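# Push the office chair fully under the desk

## Task

Slide the office chair completely in beneath the desk so that it ends upright with every wheel on the floor; a chair that topples or is left leaning counts as a failure, and it must stay in place by itself, not only because the robot is holding it.

## Robot and tools

ROBOT. A Hello Robot Stretch 3 with a single arm: a two-wheeled base (0.33 m long, 0.34 m wide) that can only drive straight or turn in place, a lift that moves the arm up and down a mast, and a telescoping arm that reaches out to the robot's RIGHT side, ending in a wrist (yaw, pitch, roll) and a gripper. To move the gripper forward or back you drive the base. Turns pivot about the point midway between the drive wheels, 0.05 m behind the front edge; with arm retracted and wrist folded the swept radius is 0.28 m, larger if the wrist is unfolded and level.

FRAMES. Base frame: origin on the floor between the drive wheels, x forward, y left, z up. hand_pose is reported in this frame, at the point where closed fingertips meet. Odometry frame is the base frame at scene start; heading is positive to the left, range -3.142 to 3.142.

execute_actions(actions): a list of actions run in order; an empty list just returns the current state and images. Each action is {"robot": command, "steps": n, "until": condition}. steps is 1 to 450 control steps at 30 per second (default 1); {"steps": n} alone waits. A command may contain:
- base: exactly one of translate_m (metres, offset along current heading, forward positive, magnitude at most 1) or rotate_rad (radians, offset turn in place, left/counter-clockwise positive, magnitude at most 3.2). Both are measured from where the base is when that command begins.
- joints: absolute targets by name, one number each: lift_m 0 to 1.1 (arm height), arm_m 0 to 0.52 (extension), wrist_yaw_rad -1.345 to 4.42 (0 along the arm, positive toward the front, 3.0 folded over the base), wrist_pitch_rad -1.57 to 0.451 (negative tips fingers down), wrist_roll_rad -2.911 to 2.911, gripper_m -0.089 to 0.179 (wider is higher; actual gap a bit smaller), head_pan_rad -3.953 to 1.73 (positive left, -1.57 looks along the arm), head_tilt_rad -1.53 to 0.419 (negative down). Unnamed joints keep their targets.
- contact_limits: {"arm_m": effort percent 1 to 100} at which the arm halts; lower is softer, valid until the next arm command.
Instead of one command, robot may be a list of up to 8 commands (including {"pause_s": up to 15}) executed one after another; {"stop": true} brakes everything and clears the queue. New commands act immediately and discard the rest of an older queue. Any out-of-range value rejects the entire call.

until: e.g. {"robot": {"status": "ended"}} waits until nothing is moving and no queue runs; fields such as lift_m, arm_m_status, base_status, queue, queue_left, refusals can be compared with "=", "!=", "<", "<=", ">", ">=". {"any": {"status": "ended"}} fires when any single motion ends.

zoom_image(camera, region): camera is head_camera, nav_camera or wrist_camera; region is [x0, y0, x1, y1] in pixels from the image's top-left, no bigger than 504 by 504. Head and nav cameras turn with head pan/tilt; the wrist camera rides on the gripper.

finished_scene(scene): ends the current scene (integer) irreversibly; let all motion end first, since a stop follows the final hold.

SPEED. Full base speed (0.30 m/s, 1.9 rad/s) only when stowed: lift_m under 0.30, arm_m under 0.03, wrist_yaw_rad over 2.54; otherwise 0.10 m/s and 0.63 rad/s.

RESULTS. Each returns a snapshot plus one image per camera. base_status shows progress (moved of goal); joint_goals, joint_status per joint: moving, done, off_target (blocked, still pushing), contact_stop (lift or arm hit something and went slack), time_out, stopped, not_commanded, torque_fault (wrist servo off about 10 s, limp). measured_speeds, motor_effort (percent, positive toward higher values; bracket is peak; readings biased and noisy), base_tilt in degrees (forward/right positive), lidar_m (12 distances, 30-degree sectors starting straight ahead and going counter-clockwise, plane 0.17 m high, misses low or clear objects), wrist_depth_mm and head_depth_mm (7x7 median depth grids). Lines starting refused:, dropped:, replaced: explain rejected goals or cut-short queues (counted from 0). robot.on_its_own reports goals the robot changed itself, slack or off joints, efforts outside rest range, and tilt of 3 degrees or more.

CAUTIONS. Fold or unfold the wrist only with lift_m between 0.32 and 0.95, wrist_pitch_rad -0.4 and roll near 0; once folded, lift may go to 0.25. With yaw under -0.4 keep pitch at -0.5 or lower. Pushing with the arm against something rigid with the gripper above about 0.45 m can tip the robot; raising contact limits makes it worse, as does pushing again after a contact_stop. Driving while gripping or pressing something immovable, or catching furniture (especially reversing), can also tip it: reverse the last motion in small steps, pull the gripper clear, and lower lift to about 0.2 if still leaning. Push the chair gently and low so it rolls rather than topples, release it at the end so it rests freely, and avoid slams, drops and hard pushes.

Each tool is called after "Request:" as name(argument=value, ...) on one line, values as JSON.

## Session

Request:
execute_actions(actions=[])

Scene clock: 0.00 s.
robot.base_odometry: x=+0.000 y=+0.000 heading=+0.000 (m, m, rad; robot's odometry frame)
robot.turned_by_wheels: +0.000 (rad since the last result)
robot.turned_by_imu: +0.000 (rad since the last result)
robot.base_tilt: forward=+1.1 right=-0.8 (deg)
robot.lidar_m: 2.42 2.51 1.39 2.77 2.08 1.33 1.22 1.72 0.76 0.86 0.80 1.23
robot.head_depth_mm: 1722 1924 1916 1902 1924 1911 1898 / 1694 2363 2495 2501 2508 2487 2141 / 1709 2504 3017 2971 2967 2953 2140 / 1694 2482 2911 2962 2896 2881 2144 / 1687 2474 2907 2892 2870 2869 2135 / 1695 2498 2837 2823 2795 2817 2133 / 1657 2490 2762 2792 2774 2736 2133
robot.base_status: not_commanded
robot.joint_positions: lift_m=+0.545 arm_m=+0.001 wrist_yaw_rad=+3.126 wrist_pitch_rad=-0.590 wrist_roll_rad=+0.006 gripper_m=+0.037 head_pan_rad=+0.000 head_tilt_rad=-0.016
robot.joint_goals: lift_m=+0.545 arm_m=+0.001 wrist_yaw_rad=+3.126 wrist_pitch_rad=-0.590 wrist_roll_rad=+0.006 gripper_m=+0.037 head_pan_rad=+0.000 head_tilt_rad=-0.016
robot.joint_status: lift_m=not_commanded arm_m=not_commanded wrist_yaw_rad=not_commanded wrist_pitch_rad=not_commanded wrist_roll_rad=not_commanded gripper_m=not_commanded head_pan_rad=not_commanded head_tilt_rad=not_commanded
robot.measured_speeds: translate_m=+0.000 rotate_rad=+0.000 lift_m=+0.000 arm_m=+0.000 wrist_yaw_rad=+0.000 wrist_pitch_rad=+0.000 wrist_roll_rad=+0.000 head_pan_rad=+0.000 head_tilt_rad=+0.000
robot: refusals=0 queue=idle queue_left=0
robot.motor_effort: left_wheel=+0 right_wheel=+0 lift_m=+36 arm_m=-1 wrist_yaw_rad=+0 wrist_pitch_rad=+7 wrist_roll_rad=+0 gripper_m=+0 head_pan_rad=+0 head_tilt_rad=+2 (%)
robot.hand_pose: x=-0.0182 y=+0.0537 z=+0.5213 quat_wxyz=(+0.212, +0.680, +0.200, +0.673) (m; robot's base frame)
robot.wrist_depth_mm: - - - - - - - / - - - - - - - / - - - - - - - / 959 929 919 912 891 883 862 / 800 793 787 781 787 752 744 / 705 699 693 680 653 669 666 / 629 631 - - 598 595 594
pictures: head_camera (sideways: a quarter turn clockwise sets it upright), nav_camera (sideways: a quarter turn counterclockwise sets it upright), wrist_camera
Images, in order (width x height): head_camera 896x504, nav_camera 672x504, wrist_camera 644x364.

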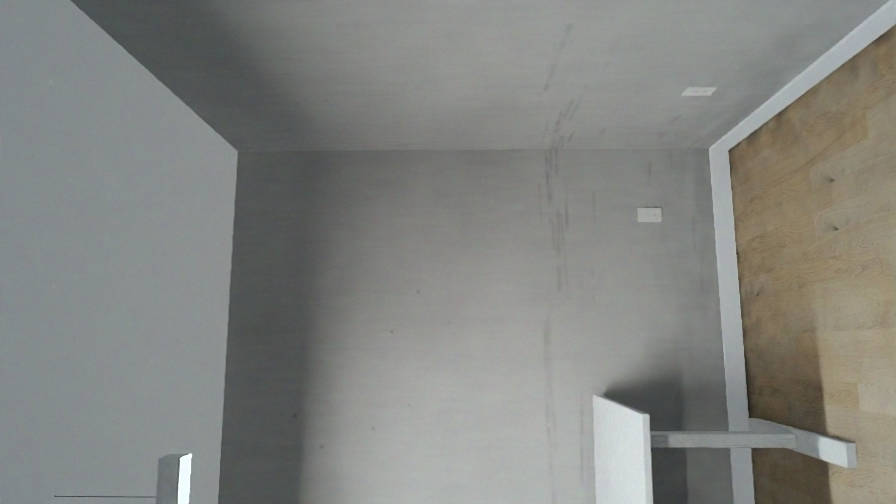

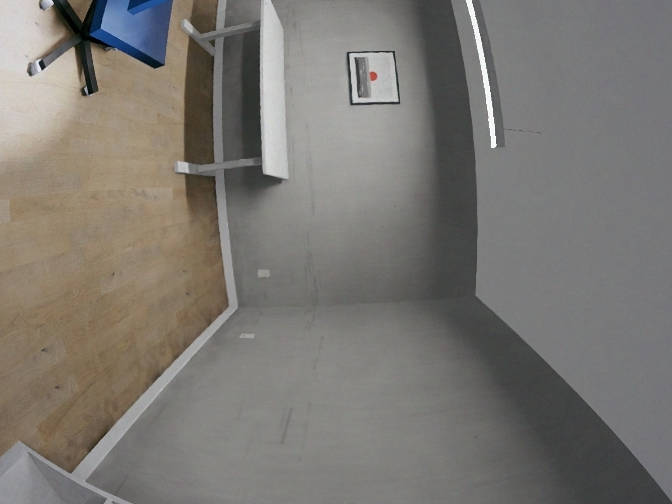

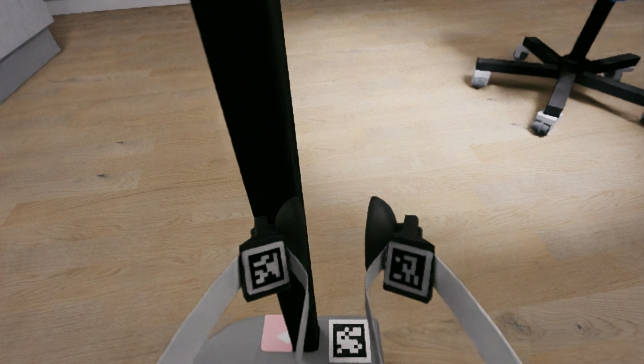

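Request:
execute_actions(actions=[{"robot":{"base":{"rotate_rad":1.5},"joints":{"head_pan_rad":-0.7,"head_tilt_rad":-0.6,"lift_m":0.27,"wrist_pitch_rad":-0.4}},"steps":200,"until":{"robot":{"status":"ended"}}}])

Scene clock: 5.93 s.
robot.base_odometry: x=+0.000 y=+0.000 heading=+1.500 (m, m, rad; robot's odometry frame)
robot.turned_by_wheels: +1.500 (rad since the last result)
robot.turned_by_imu: +1.480 (rad since the last result)
robot.base_tilt: forward=+1.1 right=-0.8 (deg)
robot.lidar_m: 2.77 2.77 1.38 1.23 1.80 0.77 0.76 0.79 0.80 2.08 2.50 1.39
robot.head_depth_mm: 2452 2643 2935 2421 1818 1447 1202 / 2646 2810 3131 2416 1839 1454 1212 / 2811 2961 3184 2318 1758 1464 1210 / 3011 3289 3505 1555 1751 1455 1215 / 3234 3595 1131 1249 1708 1467 1207 / 2997 3234 1210 1423 1753 1461 1215 / 2742 2890 3007 2436 1822 1449 1214
robot.base_status: done (rotate_rad +1.4999 of +1.5000)
robot.joint_positions: lift_m=+0.270 arm_m=+0.001 wrist_yaw_rad=+3.126 wrist_pitch_rad=-0.419 wrist_roll_rad=+0.006 gripper_m=+0.037 head_pan_rad=-0.693 head_tilt_rad=-0.593
robot.joint_goals: lift_m=+0.270 arm_m=+0.001 wrist_yaw_rad=+3.126 wrist_pitch_rad=-0.400 wrist_roll_rad=+0.006 gripper_m=+0.037 head_pan_rad=-0.700 head_tilt_rad=-0.600
robot.joint_status: lift_m=done arm_m=not_commanded wrist_yaw_rad=not_commanded wrist_pitch_rad=done wrist_roll_rad=not_commanded gripper_m=not_commanded head_pan_rad=done head_tilt_rad=done
robot.measured_speeds: translate_m=+0.000 rotate_rad=+0.000 lift_m=+0.000 arm_m=+0.000 wrist_yaw_rad=+0.000 wrist_pitch_rad=+0.000 wrist_roll_rad=+0.000 head_pan_rad=+0.000 head_tilt_rad=+0.000
robot: refusals=0 queue=done queue_left=0
robot.motor_effort: left_wheel=-3(9) right_wheel=+3(8) lift_m=+27(35) arm_m=-1(1) wrist_yaw_rad=+1(1) wrist_pitch_rad=+10(10) wrist_roll_rad=+0(0) gripper_m=+0(0) head_pan_rad=-3(34) head_tilt_rad=-3(26) (%)
robot.hand_pose: x=-0.0178 y=+0.0784 z=+0.2827 quat_wxyz=(+0.153, +0.694, +0.142, +0.689) (m; robot's base frame)
robot.wrist_depth_mm: - - - - - - - / - - - - - - - / - 946 880 886 863 869 837 / 738 706 709 695 686 663 656 / 582 577 575 553 565 541 539 / 480 499 - - - 459 454 / 425 - - - 397 396 389
pictures: head_camera (sideways: a quarter turn clockwise sets it upright), nav_camera (sideways: a quarter turn counterclockwise sets it upright), wrist_camera
Images, in order (width x height): head_camera 896x504, nav_camera 672x504, wrist_camera 644x364.

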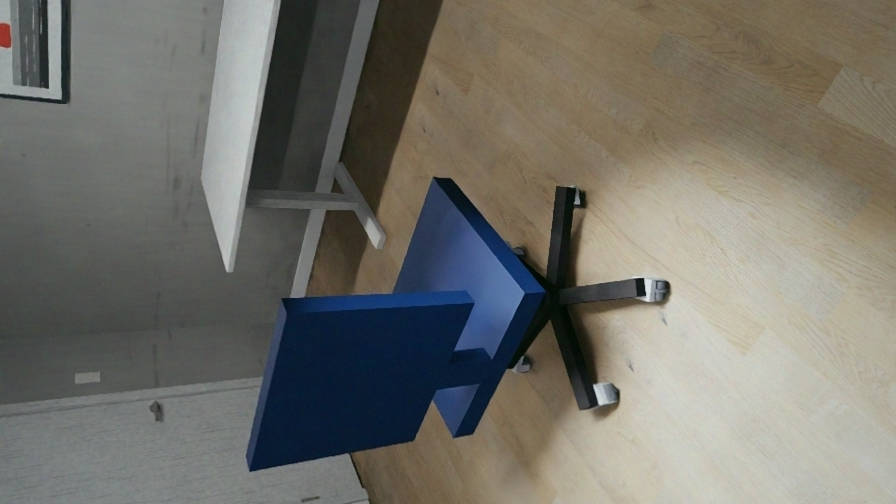

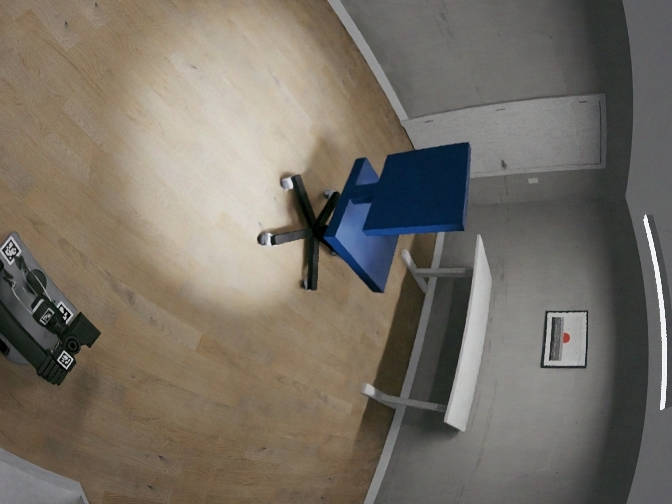

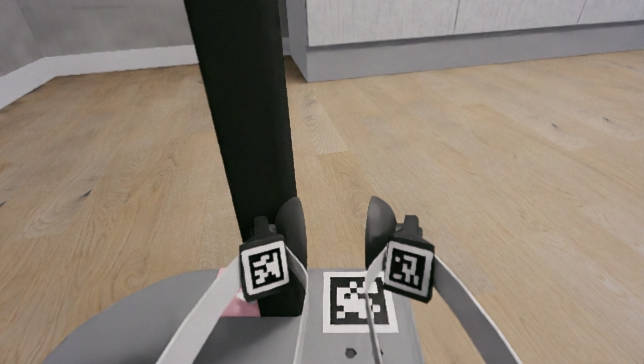

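Request:
execute_actions(actions=[{"robot":[{"base":{"translate_m":0.98},"joints":{"head_pan_rad":0,"head_tilt_rad":-0.9}},{"base":{"rotate_rad":-1.35}}],"steps":400,"until":{"robot":{"status":"ended"}}}])

Scene clock: 15.43 s.
robot.base_odometry: x=+0.069 y=+0.978 heading=+0.150 (m, m, rad; robot's odometry frame)
robot.turned_by_wheels: -1.350 (rad since the last result)
robot.turned_by_imu: -1.327 (rad since the last result)
robot.base_tilt: forward=+1.1 right=-0.9 (deg)
robot.lidar_m: 0.79 2.36 1.89 1.82 1.88 1.49 1.44 1.49 1.72 1.64 2.02 2.34
robot.head_depth_mm: 2223 2561 1940 1690 1423 1236 1090 / 2006 2564 643 825 1408 1238 1088 / 1994 2555 644 796 1310 1236 1087 / 2012 2567 642 797 1349 1236 1092 / 2005 2547 639 796 1285 1212 1096 / 2016 2547 640 794 1379 1237 1097 / 2036 2523 698 1687 1432 1235 1092
robot.base_status: done (rotate_rad -1.3499 of -1.3500)
robot.joint_positions: lift_m=+0.270 arm_m=+0.001 wrist_yaw_rad=+3.126 wrist_pitch_rad=-0.418 wrist_roll_rad=+0.006 gripper_m=+0.037 head_pan_rad=-0.007 head_tilt_rad=-0.890
robot.joint_goals: lift_m=+0.270 arm_m=+0.001 wrist_yaw_rad=+3.126 wrist_pitch_rad=-0.400 wrist_roll_rad=+0.006 gripper_m=+0.037 head_pan_rad=+0.000 head_tilt_rad=-0.900
robot.joint_status: lift_m=done arm_m=not_commanded wrist_yaw_rad=not_commanded wrist_pitch_rad=done wrist_roll_rad=not_commanded gripper_m=not_commanded head_pan_rad=done head_tilt_rad=done
robot.measured_speeds: translate_m=+0.000 rotate_rad=+0.000 lift_m=+0.000 arm_m=+0.000 wrist_yaw_rad=+0.000 wrist_pitch_rad=+0.000 wrist_roll_rad=+0.000 head_pan_rad=+0.000 head_tilt_rad=+0.000
robot: refusals=0 queue=done queue_left=0
robot.motor_effort: left_wheel=+3(11) right_wheel=-3(10) lift_m=+27(27) arm_m=-1(1) wrist_yaw_rad=+1(1) wrist_pitch_rad=+10(10) wrist_roll_rad=+0(0) gripper_m=+0(0) head_pan_rad=+3(34) head_tilt_rad=-4(22) (%)
robot.hand_pose: x=-0.0178 y=+0.0785 z=+0.2829 quat_wxyz=(+0.153, +0.694, +0.141, +0.689) (m; robot's base frame)
robot.wrist_depth_mm: - - - - - - - / - - - - - - - / - 958 905 888 883 878 842 / 725 721 705 692 686 664 649 / 586 571 565 557 576 537 535 / 484 497 - - - 463 448 / 425 - - - 403 395 392
pictures: head_camera (sideways: a quarter turn clockwise sets it upright), nav_camera (sideways: a quarter turn counterclockwise sets it upright), wrist_camera
Images, in order (width x height): head_camera 896x504, nav_camera 672x504, wrist_camera 644x364.

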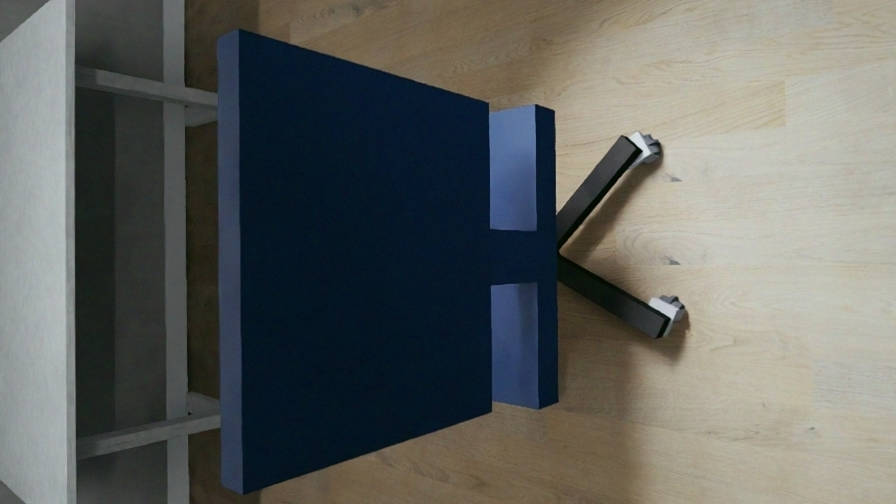

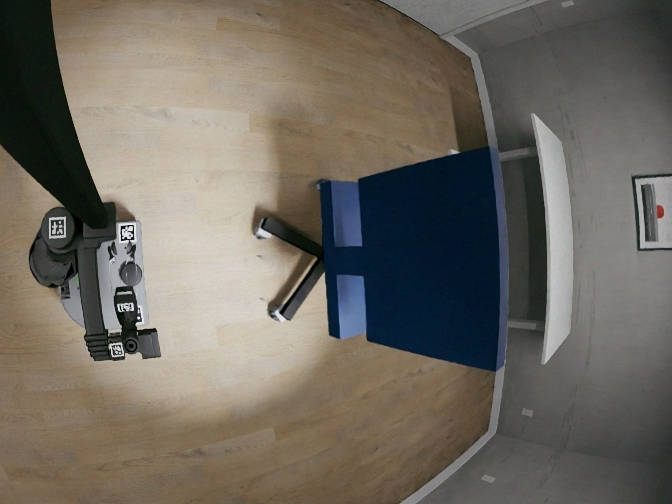

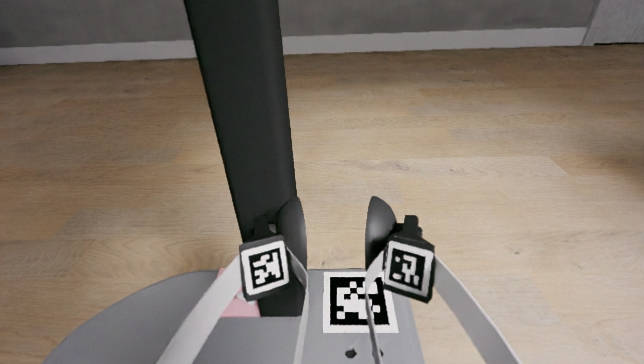

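Well aligned. Approach, then push slowly.

Request:
execute_actions(actions=[{"robot":[{"base":{"translate_m":0.38},"joints":{"head_tilt_rad":-1.2}},{"joints":{"lift_m":0.31}},{"base":{"translate_m":0.4}}],"steps":400,"until":{"robot":{"status":"ended"}}}])

Scene clock: 29.37 s.
robot.base_odometry: x=+0.841 y=+1.094 heading=+0.150 (m, m, rad; robot's odometry frame)
robot.turned_by_wheels: +0.000 (rad since the last result)
robot.turned_by_imu: +0.005 (rad since the last result)
robot.base_tilt: forward=+1.1 right=-0.8 (deg)
robot.lidar_m: 0.28 1.62 1.89 1.82 1.89 2.30 2.21 2.30 1.73 1.94 2.01 0.28
robot.head_depth_mm: 1817 1679 1526 911 800 1130 1077 / 1858 1713 1525 874 798 740 1094 / 1858 1685 1524 873 803 573 - / 1854 1698 1528 876 800 447 - / 1843 1688 1529 876 798 492 - / 1854 1708 1531 1386 292 1138 - / 1823 1673 1526 1375 293 1149 1092
robot.base_status: done (translate_m +0.3999 of +0.4000)
robot.joint_positions: lift_m=+0.310 arm_m=+0.001 wrist_yaw_rad=+3.115 wrist_pitch_rad=-0.417 wrist_roll_rad=+0.006 gripper_m=+0.037 head_pan_rad=-0.006 head_tilt_rad=-1.189
robot.joint_goals: lift_m=+0.310 arm_m=+0.001 wrist_yaw_rad=+3.115 wrist_pitch_rad=-0.400 wrist_roll_rad=+0.006 gripper_m=+0.037 head_pan_rad=+0.000 head_tilt_rad=-1.200
robot.joint_status: lift_m=done arm_m=not_commanded wrist_yaw_rad=not_commanded wrist_pitch_rad=done wrist_roll_rad=not_commanded gripper_m=not_commanded head_pan_rad=done head_tilt_rad=done
robot.measured_speeds: translate_m=+0.000 rotate_rad=+0.000 lift_m=+0.000 arm_m=+0.000 wrist_yaw_rad=+0.000 wrist_pitch_rad=+0.000 wrist_roll_rad=+0.000 head_pan_rad=+0.000 head_tilt_rad=+0.000
robot: refusals=0 queue=done queue_left=0
robot.motor_effort: left_wheel=+15(78) right_wheel=+17(26) lift_m=+41(46) arm_m=-1(1) wrist_yaw_rad=+9(14) wrist_pitch_rad=+9(10) wrist_roll_rad=+0(0) gripper_m=-1(0) head_pan_rad=+2(3) head_tilt_rad=-4(22) (%)
robot.hand_pose: x=-0.0152 y=+0.0786 z=+0.3226 quat_wxyz=(+0.157, +0.695, +0.137, +0.688) (m; robot's base frame)
robot.wrist_depth_mm: - - - - - 167 98 / - - - - - - - / - - - - - 967 928 / 797 783 774 749 754 732 723 / 641 628 625 602 623 593 583 / 535 527 541 531 - 501 500 / 459 464 - - 335 434 426
pictures: head_camera (sideways: a quarter turn clockwise sets it upright), nav_camera (sideways: a quarter turn counterclockwise sets it upright), wrist_camera
Images, in order (width x height): head_camera 896x504, nav_camera 672x504, wrist_camera 644x364.

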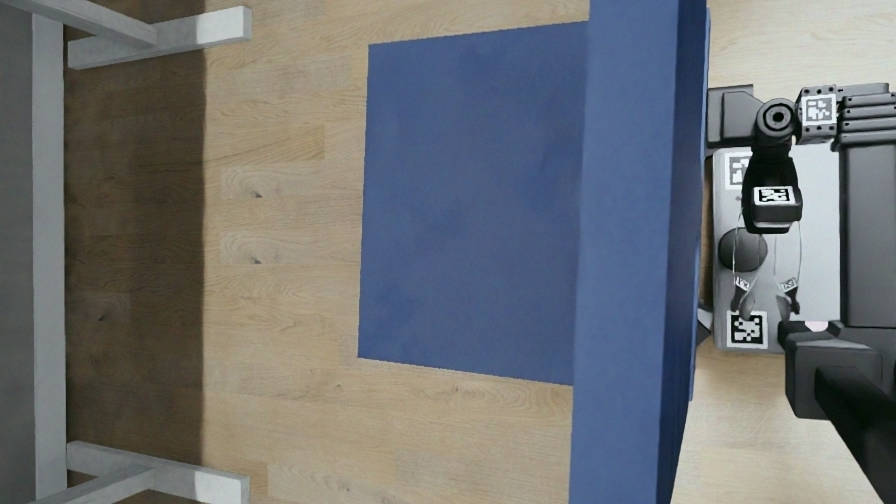

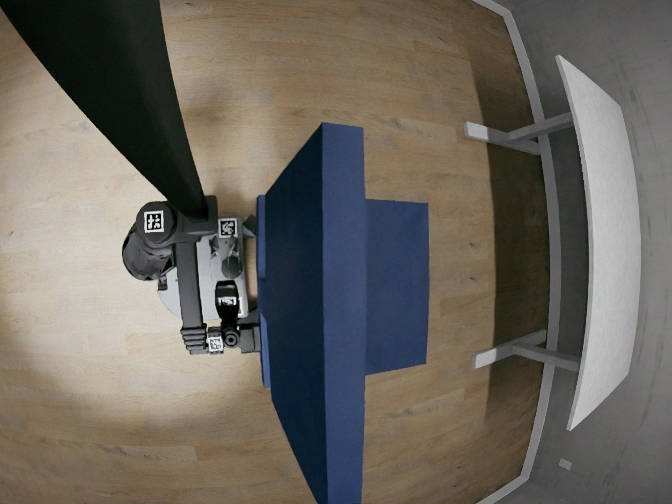

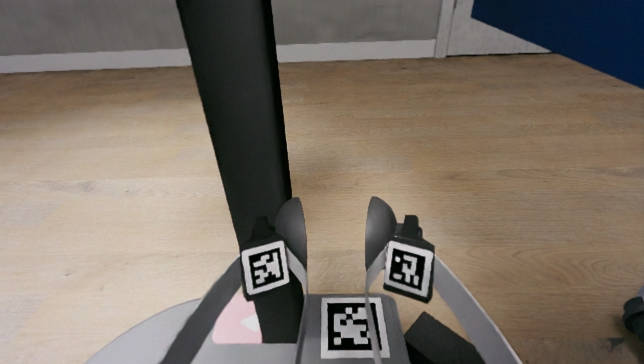

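Request:
execute_actions(actions=[{"robot":{"base":{"translate_m":0.6}},"steps":400,"until":{"robot":{"status":"ended"}}}])

Scene clock: 38.83 s.
robot.base_odometry: x=+1.434 y=+1.184 heading=+0.150 (m, m, rad; robot's odometry frame)
robot.turned_by_wheels: +0.000 (rad since the last result)
robot.turned_by_imu: +0.000 (rad since the last result)
robot.base_tilt: forward=+1.2 right=-0.9 (deg)
robot.lidar_m: 1.35 1.08 1.86 1.79 1.89 2.60 2.81 2.55 2.01 1.94 1.92 0.30
robot.head_depth_mm: 837 740 1502 874 292 735 1087 / 835 741 1526 872 292 492 1094 / 832 739 1512 872 292 529 - / 836 737 1511 877 295 682 - / 836 739 1522 899 297 1145 - / 839 741 1531 1385 300 1174 - / 836 738 1531 1389 303 1168 1095
robot.base_status: done (translate_m +0.6000 of +0.6000)
robot.joint_positions: lift_m=+0.310 arm_m=+0.001 wrist_yaw_rad=+3.117 wrist_pitch_rad=-0.417 wrist_roll_rad=+0.006 gripper_m=+0.037 head_pan_rad=-0.006 head_tilt_rad=-1.189
robot.joint_goals: lift_m=+0.310 arm_m=+0.001 wrist_yaw_rad=+3.117 wrist_pitch_rad=-0.400 wrist_roll_rad=+0.006 gripper_m=+0.037 head_pan_rad=+0.000 head_tilt_rad=-1.200
robot.joint_status: lift_m=done arm_m=not_commanded wrist_yaw_rad=not_commanded wrist_pitch_rad=done wrist_roll_rad=not_commanded gripper_m=not_commanded head_pan_rad=done head_tilt_rad=done
robot.measured_speeds: translate_m=+0.000 rotate_rad=+0.000 lift_m=+0.000 arm_m=+0.000 wrist_yaw_rad=+0.000 wrist_pitch_rad=+0.000 wrist_roll_rad=+0.000 head_pan_rad=+0.000 head_tilt_rad=+0.000
robot: refusals=0 queue=done queue_left=0
robot.motor_effort: left_wheel=-1(26) right_wheel=+7(32) lift_m=+41(42) arm_m=-1(1) wrist_yaw_rad=+8(19) wrist_pitch_rad=+9(9) wrist_roll_rad=+0(0) gripper_m=+0(0) head_pan_rad=+2(1) head_tilt_rad=-4(5) (%)
robot.hand_pose: x=-0.0157 y=+0.0785 z=+0.3226 quat_wxyz=(+0.156, +0.695, +0.138, +0.688) (m; robot's base frame)
robot.wrist_depth_mm: - - - - - - 149 / - - - - - - - / - - - - - 946 918 / 807 777 770 755 752 732 723 / 642 629 623 612 625 597 584 / 534 529 544 529 - 501 499 / 454 464 - - 440 436 431
pictures: head_camera (sideways: a quarter turn clockwise sets it upright), nav_camera (sideways: a quarter turn counterclockwise sets it upright), wrist_camera
Images, in order (width x height): head_camera 896x504, nav_camera 672x504, wrist_camera 644x364.

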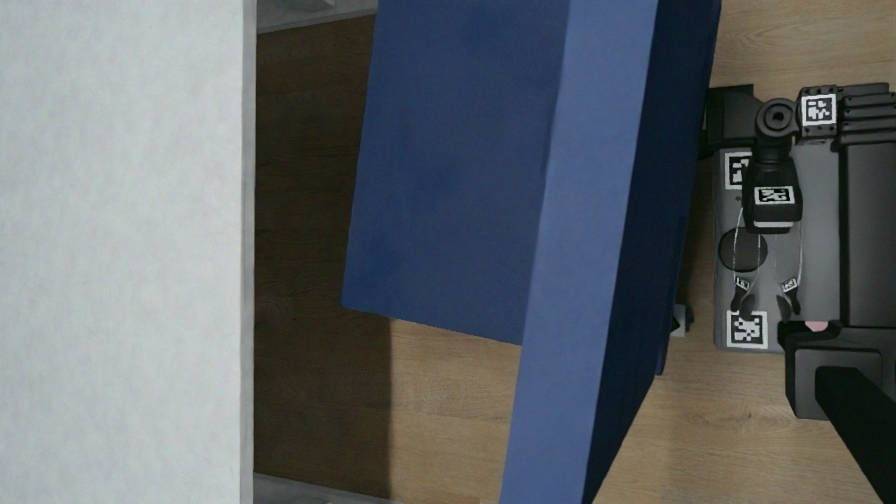

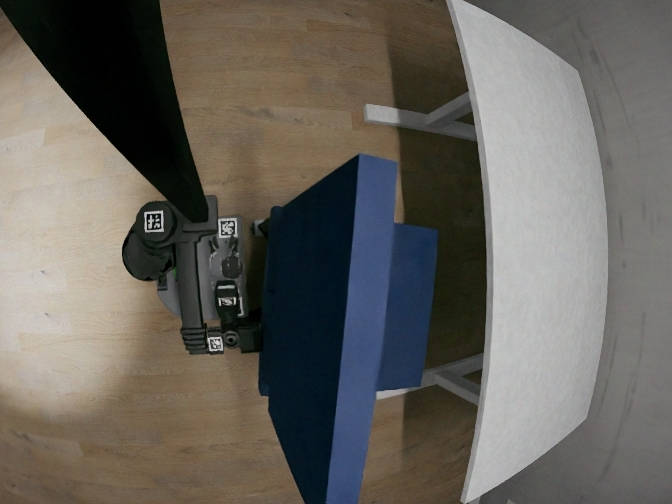

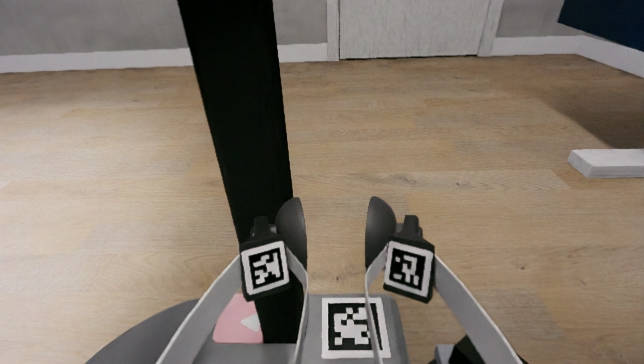

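Request:
execute_actions(actions=[{"robot":[{"base":{"translate_m":-0.03}},{"joints":{"arm_m":0.09}},{"base":{"translate_m":0.3}}],"steps":400,"until":{"robot":{"status":"ended"}}}])

Scene clock: 48.23 s.
robot.base_odometry: x=+1.701 y=+1.224 heading=+0.150 (m, m, rad; robot's odometry frame)
robot.turned_by_wheels: +0.000 (rad since the last result)
robot.turned_by_imu: -0.001 (rad since the last result)
robot.base_tilt: forward=+1.1 right=-0.8 (deg)
robot.lidar_m: 1.09 0.88 0.90 1.80 1.88 2.60 3.07 2.67 2.02 1.94 0.86 0.29
robot.head_depth_mm: 835 737 664 627 799 - - / 835 737 664 627 796 1099 1093 / 835 740 663 625 800 - - / 833 737 663 625 801 - - / 837 739 664 627 828 - - / 837 741 665 627 1269 1172 - / 837 740 664 629 1267 1162 1093
robot.base_status: done (translate_m +0.3000 of +0.3000)
robot.joint_positions: lift_m=+0.310 arm_m=+0.090 wrist_yaw_rad=+3.122 wrist_pitch_rad=-0.417 wrist_roll_rad=+0.006 gripper_m=+0.037 head_pan_rad=-0.006 head_tilt_rad=-1.189
robot.joint_goals: lift_m=+0.310 arm_m=+0.090 wrist_yaw_rad=+3.122 wrist_pitch_rad=-0.400 wrist_roll_rad=+0.006 gripper_m=+0.037 head_pan_rad=+0.000 head_tilt_rad=-1.200
robot.joint_status: lift_m=done arm_m=done wrist_yaw_rad=not_commanded wrist_pitch_rad=done wrist_roll_rad=not_commanded gripper_m=not_commanded head_pan_rad=done head_tilt_rad=done
robot.measured_speeds: translate_m=+0.000 rotate_rad=+0.000 lift_m=+0.000 arm_m=+0.000 wrist_yaw_rad=+0.000 wrist_pitch_rad=+0.000 wrist_roll_rad=+0.000 head_pan_rad=+0.000 head_tilt_rad=+0.000
robot: refusals=0 queue=done queue_left=0
robot.motor_effort: left_wheel=-3(6) right_wheel=+10(34) lift_m=+41(41) arm_m=+0(3) wrist_yaw_rad=+4(16) wrist_pitch_rad=+9(9) wrist_roll_rad=+0(0) gripper_m=+0(0) head_pan_rad=+3(2) head_tilt_rad=-5(5) (%)
robot.hand_pose: x=-0.0169 y=-0.0105 z=+0.3226 quat_wxyz=(+0.154, +0.695, +0.140, +0.688) (m; robot's base frame)
robot.wrist_depth_mm: - - - - - 101 69 / - - - - - - 70 / - - - - - 953 777 / 798 798 771 749 741 738 723 / 636 634 642 644 620 598 585 / 530 546 - - - 504 494 / 458 - - - 385 348 431
pictures: head_camera (sideways: a quarter turn clockwise sets it upright), nav_camera (sideways: a quarter turn counterclockwise sets it upright), wrist_camera
Images, in order (width x height): head_camera 896x504, nav_camera 672x504, wrist_camera 644x364.

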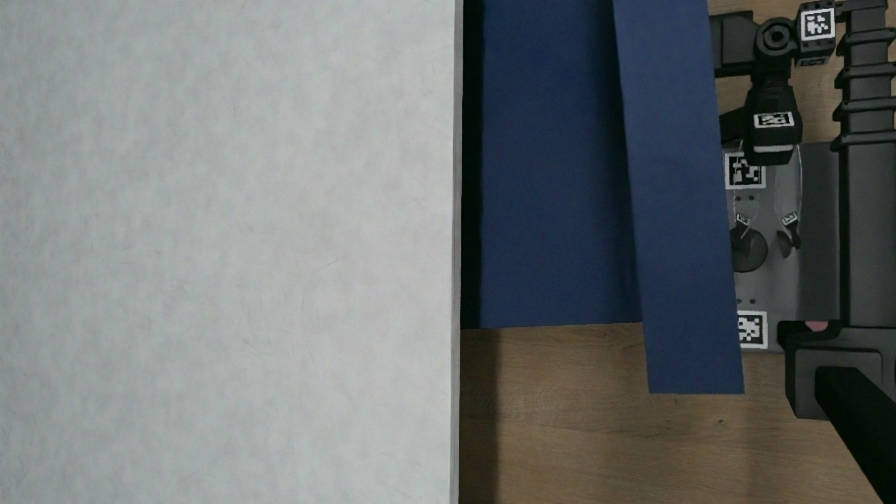

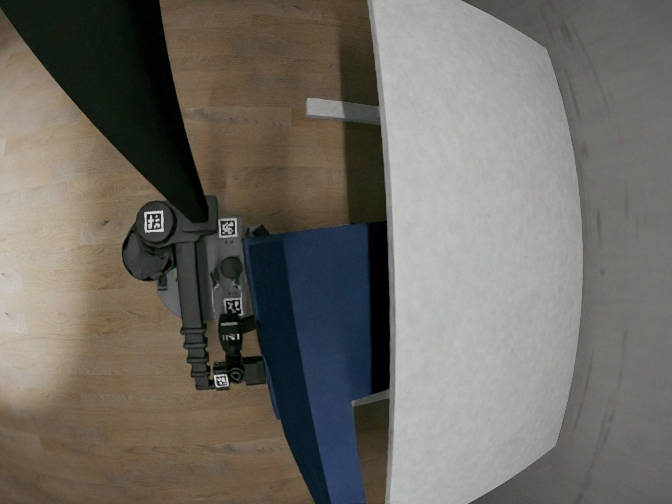

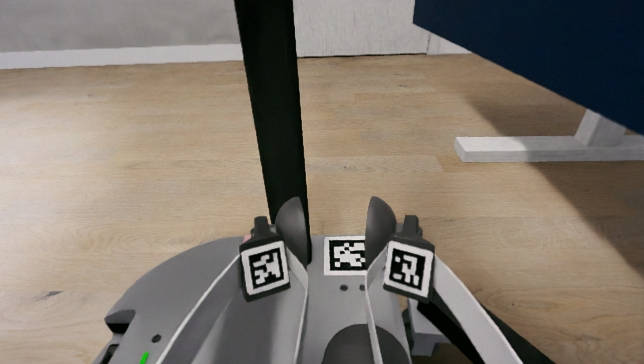

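Request:
execute_actions(actions=[{"robot":[{"joints":{"arm_m":0.0}},{"base":{"translate_m":0.19}}],"steps":300,"until":{"robot":{"status":"ended"}}}])

Scene clock: 55.20 s.
robot.base_odometry: x=+1.889 y=+1.252 heading=+0.149 (m, m, rad; robot's odometry frame)
robot.turned_by_wheels: -0.001 (rad since the last result)
robot.turned_by_imu: -0.010 (rad since the last result)
robot.base_tilt: forward=+1.0 right=-0.8 (deg)
robot.lidar_m: 0.90 0.93 0.75 1.80 1.85 2.57 3.27 2.70 2.02 1.94 0.73 0.30
robot.head_depth_mm: 820 740 665 602 551 1134 1077 / 822 739 664 603 550 605 1087 / 823 740 665 603 551 - - / 822 740 663 602 551 - - / 822 742 666 603 551 - - / 820 741 666 603 552 1153 - / 817 741 665 603 551 1153 1096
robot.base_status: off_target (translate_m +0.1899 of +0.1900)
robot.joint_positions: lift_m=+0.310 arm_m=+0.001 wrist_yaw_rad=+3.118 wrist_pitch_rad=-0.417 wrist_roll_rad=+0.006 gripper_m=+0.037 head_pan_rad=-0.006 head_tilt_rad=-1.189
robot.joint_goals: lift_m=+0.310 arm_m=+0.000 wrist_yaw_rad=+3.118 wrist_pitch_rad=-0.400 wrist_roll_rad=+0.006 gripper_m=+0.037 head_pan_rad=+0.000 head_tilt_rad=-1.200
robot.joint_status: lift_m=done arm_m=done wrist_yaw_rad=not_commanded wrist_pitch_rad=done wrist_roll_rad=not_commanded gripper_m=not_commanded head_pan_rad=done head_tilt_rad=done
robot.measured_speeds: translate_m=+0.000 rotate_rad=+0.000 lift_m=+0.000 arm_m=+0.000 wrist_yaw_rad=+0.000 wrist_pitch_rad=+0.000 wrist_roll_rad=+0.000 head_pan_rad=+0.000 head_tilt_rad=+0.000
robot: refusals=0 queue=done queue_left=0
robot.on_its_own: right_wheel is at rest, and its effort (+40) is outside its rest range (-18 to +18)
robot.motor_effort: left_wheel=+2(8) right_wheel=+40(42) lift_m=+41(41) arm_m=-4(6) wrist_yaw_rad=+6(15) wrist_pitch_rad=+9(9) wrist_roll_rad=+0(0) gripper_m=+0(0) head_pan_rad=+2(3) head_tilt_rad=-4(4) (%)
robot.hand_pose: x=-0.0159 y=+0.0783 z=+0.3226 quat_wxyz=(+0.155, +0.695, +0.138, +0.688) (m; robot's base frame)
robot.wrist_depth_mm: - - - - - - 87 / - - - - - - 91 / - - - - - 886 874 / 797 779 778 742 726 719 715 / 631 636 629 609 621 600 587 / 532 527 546 530 - 502 496 / 459 465 - - 436 434 431
pictures: head_camera (sideways: a quarter turn clockwise sets it upright), nav_camera (sideways: a quarter turn counterclockwise sets it upright), wrist_camera
Images, in order (width x height): head_camera 896x504, nav_camera 672x504, wrist_camera 644x364.

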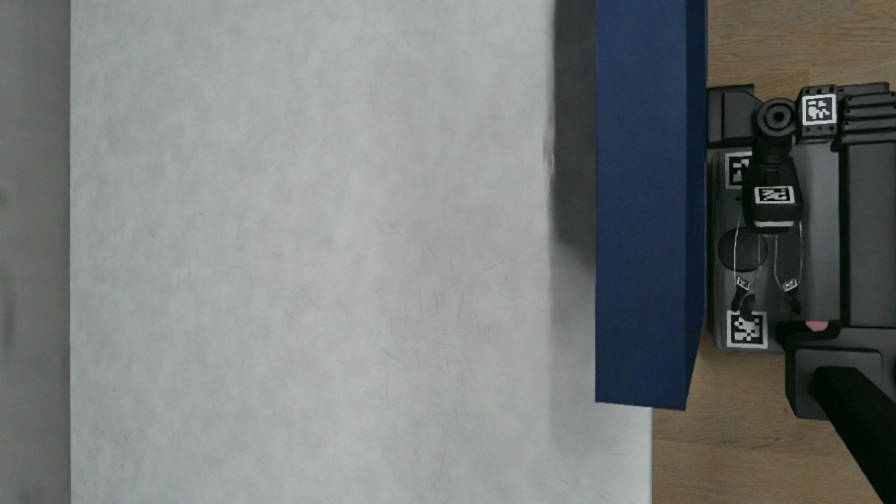

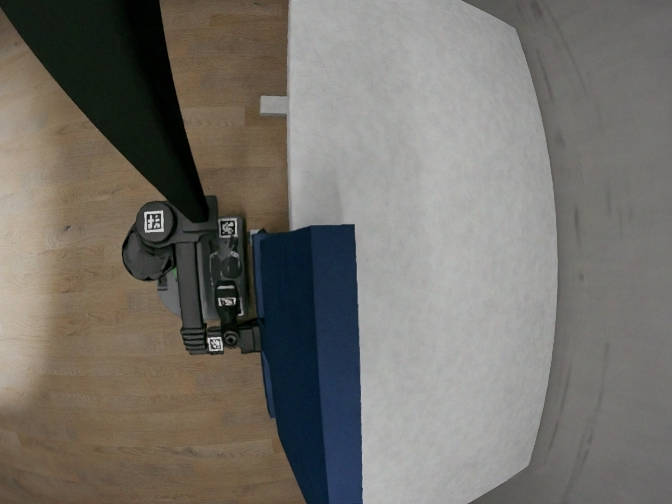

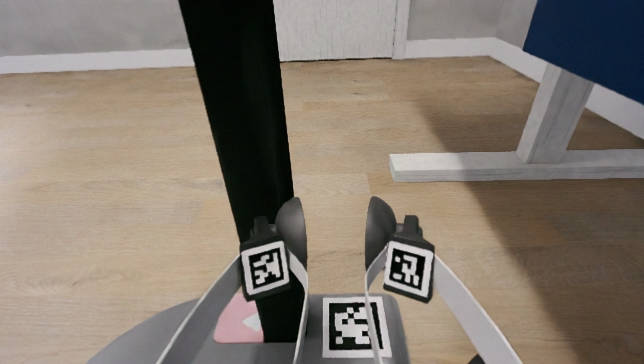

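Request:
execute_actions(actions=[{"robot":{"base":{"translate_m":-0.08}},"steps":300,"until":{"robot":{"status":"ended"}}}])

Request:
finished_scene(scene=1)

Scene clock: 60.00 s.
robot.base_odometry: x=+1.809 y=+1.240 heading=+0.150 (m, m, rad; robot's odometry frame)
robot.turned_by_wheels: +0.001 (rad since the last result)
robot.turned_by_imu: +0.000 (rad since the last result)
robot.base_tilt: forward=+1.1 right=-0.8 (deg)
robot.lidar_m: 0.98 1.02 0.80 1.80 1.88 2.58 3.18 2.69 2.02 1.95 0.78 0.38
robot.head_depth_mm: 838 736 662 318 428 1165 1081 / 835 738 662 319 428 1128 1091 / 837 740 661 319 430 1190 - / 839 743 666 319 430 1188 - / 835 738 662 319 430 1185 - / 838 739 666 602 1219 1164 - / 839 742 667 602 1222 1165 1091
robot.base_status: done (translate_m -0.0800 of -0.0800)
robot.joint_positions: lift_m=+0.310 arm_m=+0.001 wrist_yaw_rad=+3.123 wrist_pitch_rad=-0.417 wrist_roll_rad=+0.006 gripper_m=+0.037 head_pan_rad=-0.006 head_tilt_rad=-1.189
robot.joint_goals: lift_m=+0.310 arm_m=+0.000 wrist_yaw_rad=+3.123 wrist_pitch_rad=-0.400 wrist_roll_rad=+0.006 gripper_m=+0.037 head_pan_rad=+0.000 head_tilt_rad=-1.200
robot.joint_status: lift_m=done arm_m=done wrist_yaw_rad=not_commanded wrist_pitch_rad=done wrist_roll_rad=not_commanded gripper_m=not_commanded head_pan_rad=done head_tilt_rad=done
robot.measured_speeds: translate_m=+0.000 rotate_rad=+0.000 lift_m=+0.000 arm_m=+0.000 wrist_yaw_rad=+0.000 wrist_pitch_rad=+0.000 wrist_roll_rad=+0.000 head_pan_rad=+0.000 head_tilt_rad=+0.000
robot: refusals=0 queue=done queue_left=0
robot.motor_effort: left_wheel=+0(9) right_wheel=-1(40) lift_m=+41(41) arm_m=-3(4) wrist_yaw_rad=+2(7) wrist_pitch_rad=+9(9) wrist_roll_rad=+0(0) gripper_m=+0(0) head_pan_rad=+2(3) head_tilt_rad=-4(4) (%)
robot.hand_pose: x=-0.0171 y=+0.0784 z=+0.3226 quat_wxyz=(+0.153, +0.695, +0.140, +0.689) (m; robot's base frame)
robot.wrist_depth_mm: - - - - - - - / - - - - - - 634 / - - - - - 945 702 / 802 770 771 757 732 709 709 / 644 643 616 613 628 596 585 / 533 532 537 528 - 504 499 / 460 466 - - 434 438 427
pictures: head_camera (sideways: a quarter turn clockwise sets it upright), nav_camera (sideways: a quarter turn counterclockwise sets it upright), wrist_camera
Images, in order (width x height): head_camera 896x504, nav_camera 672x504, wrist_camera 644x364.

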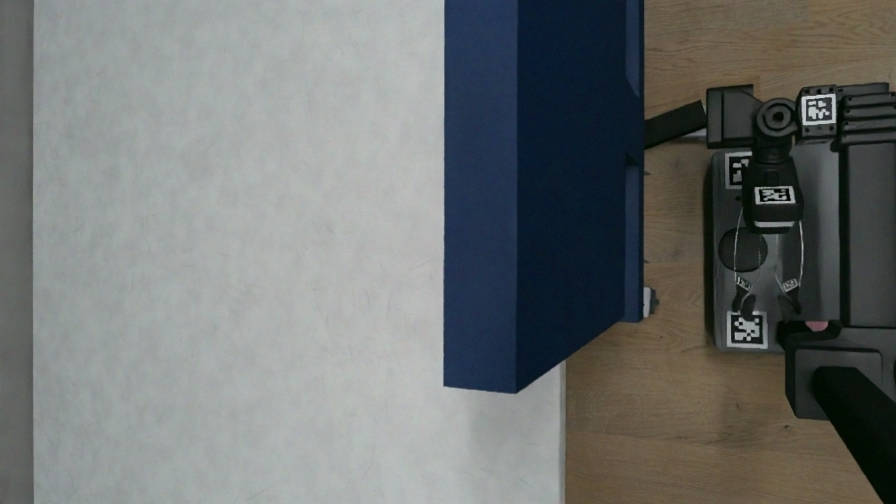

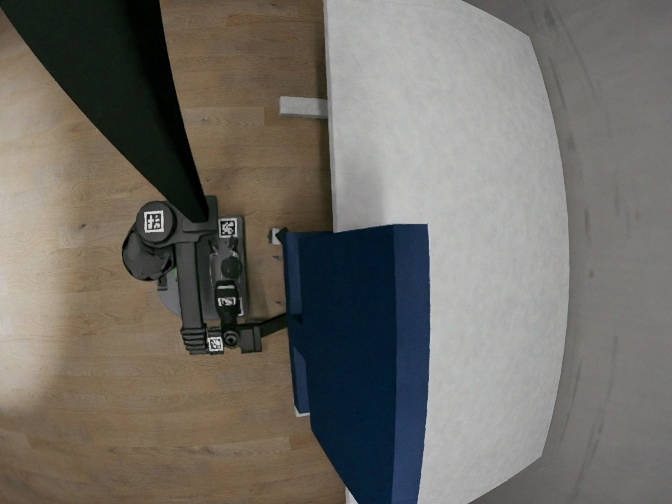

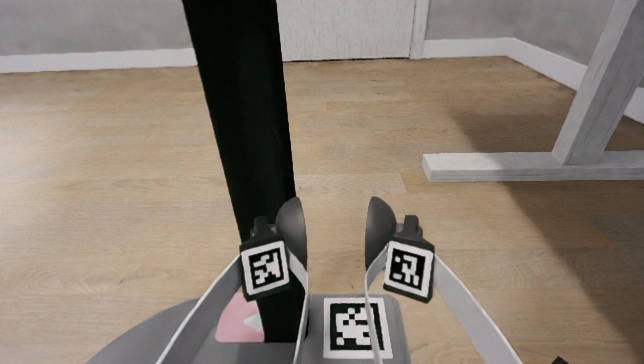

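The scene is finished: the task was done.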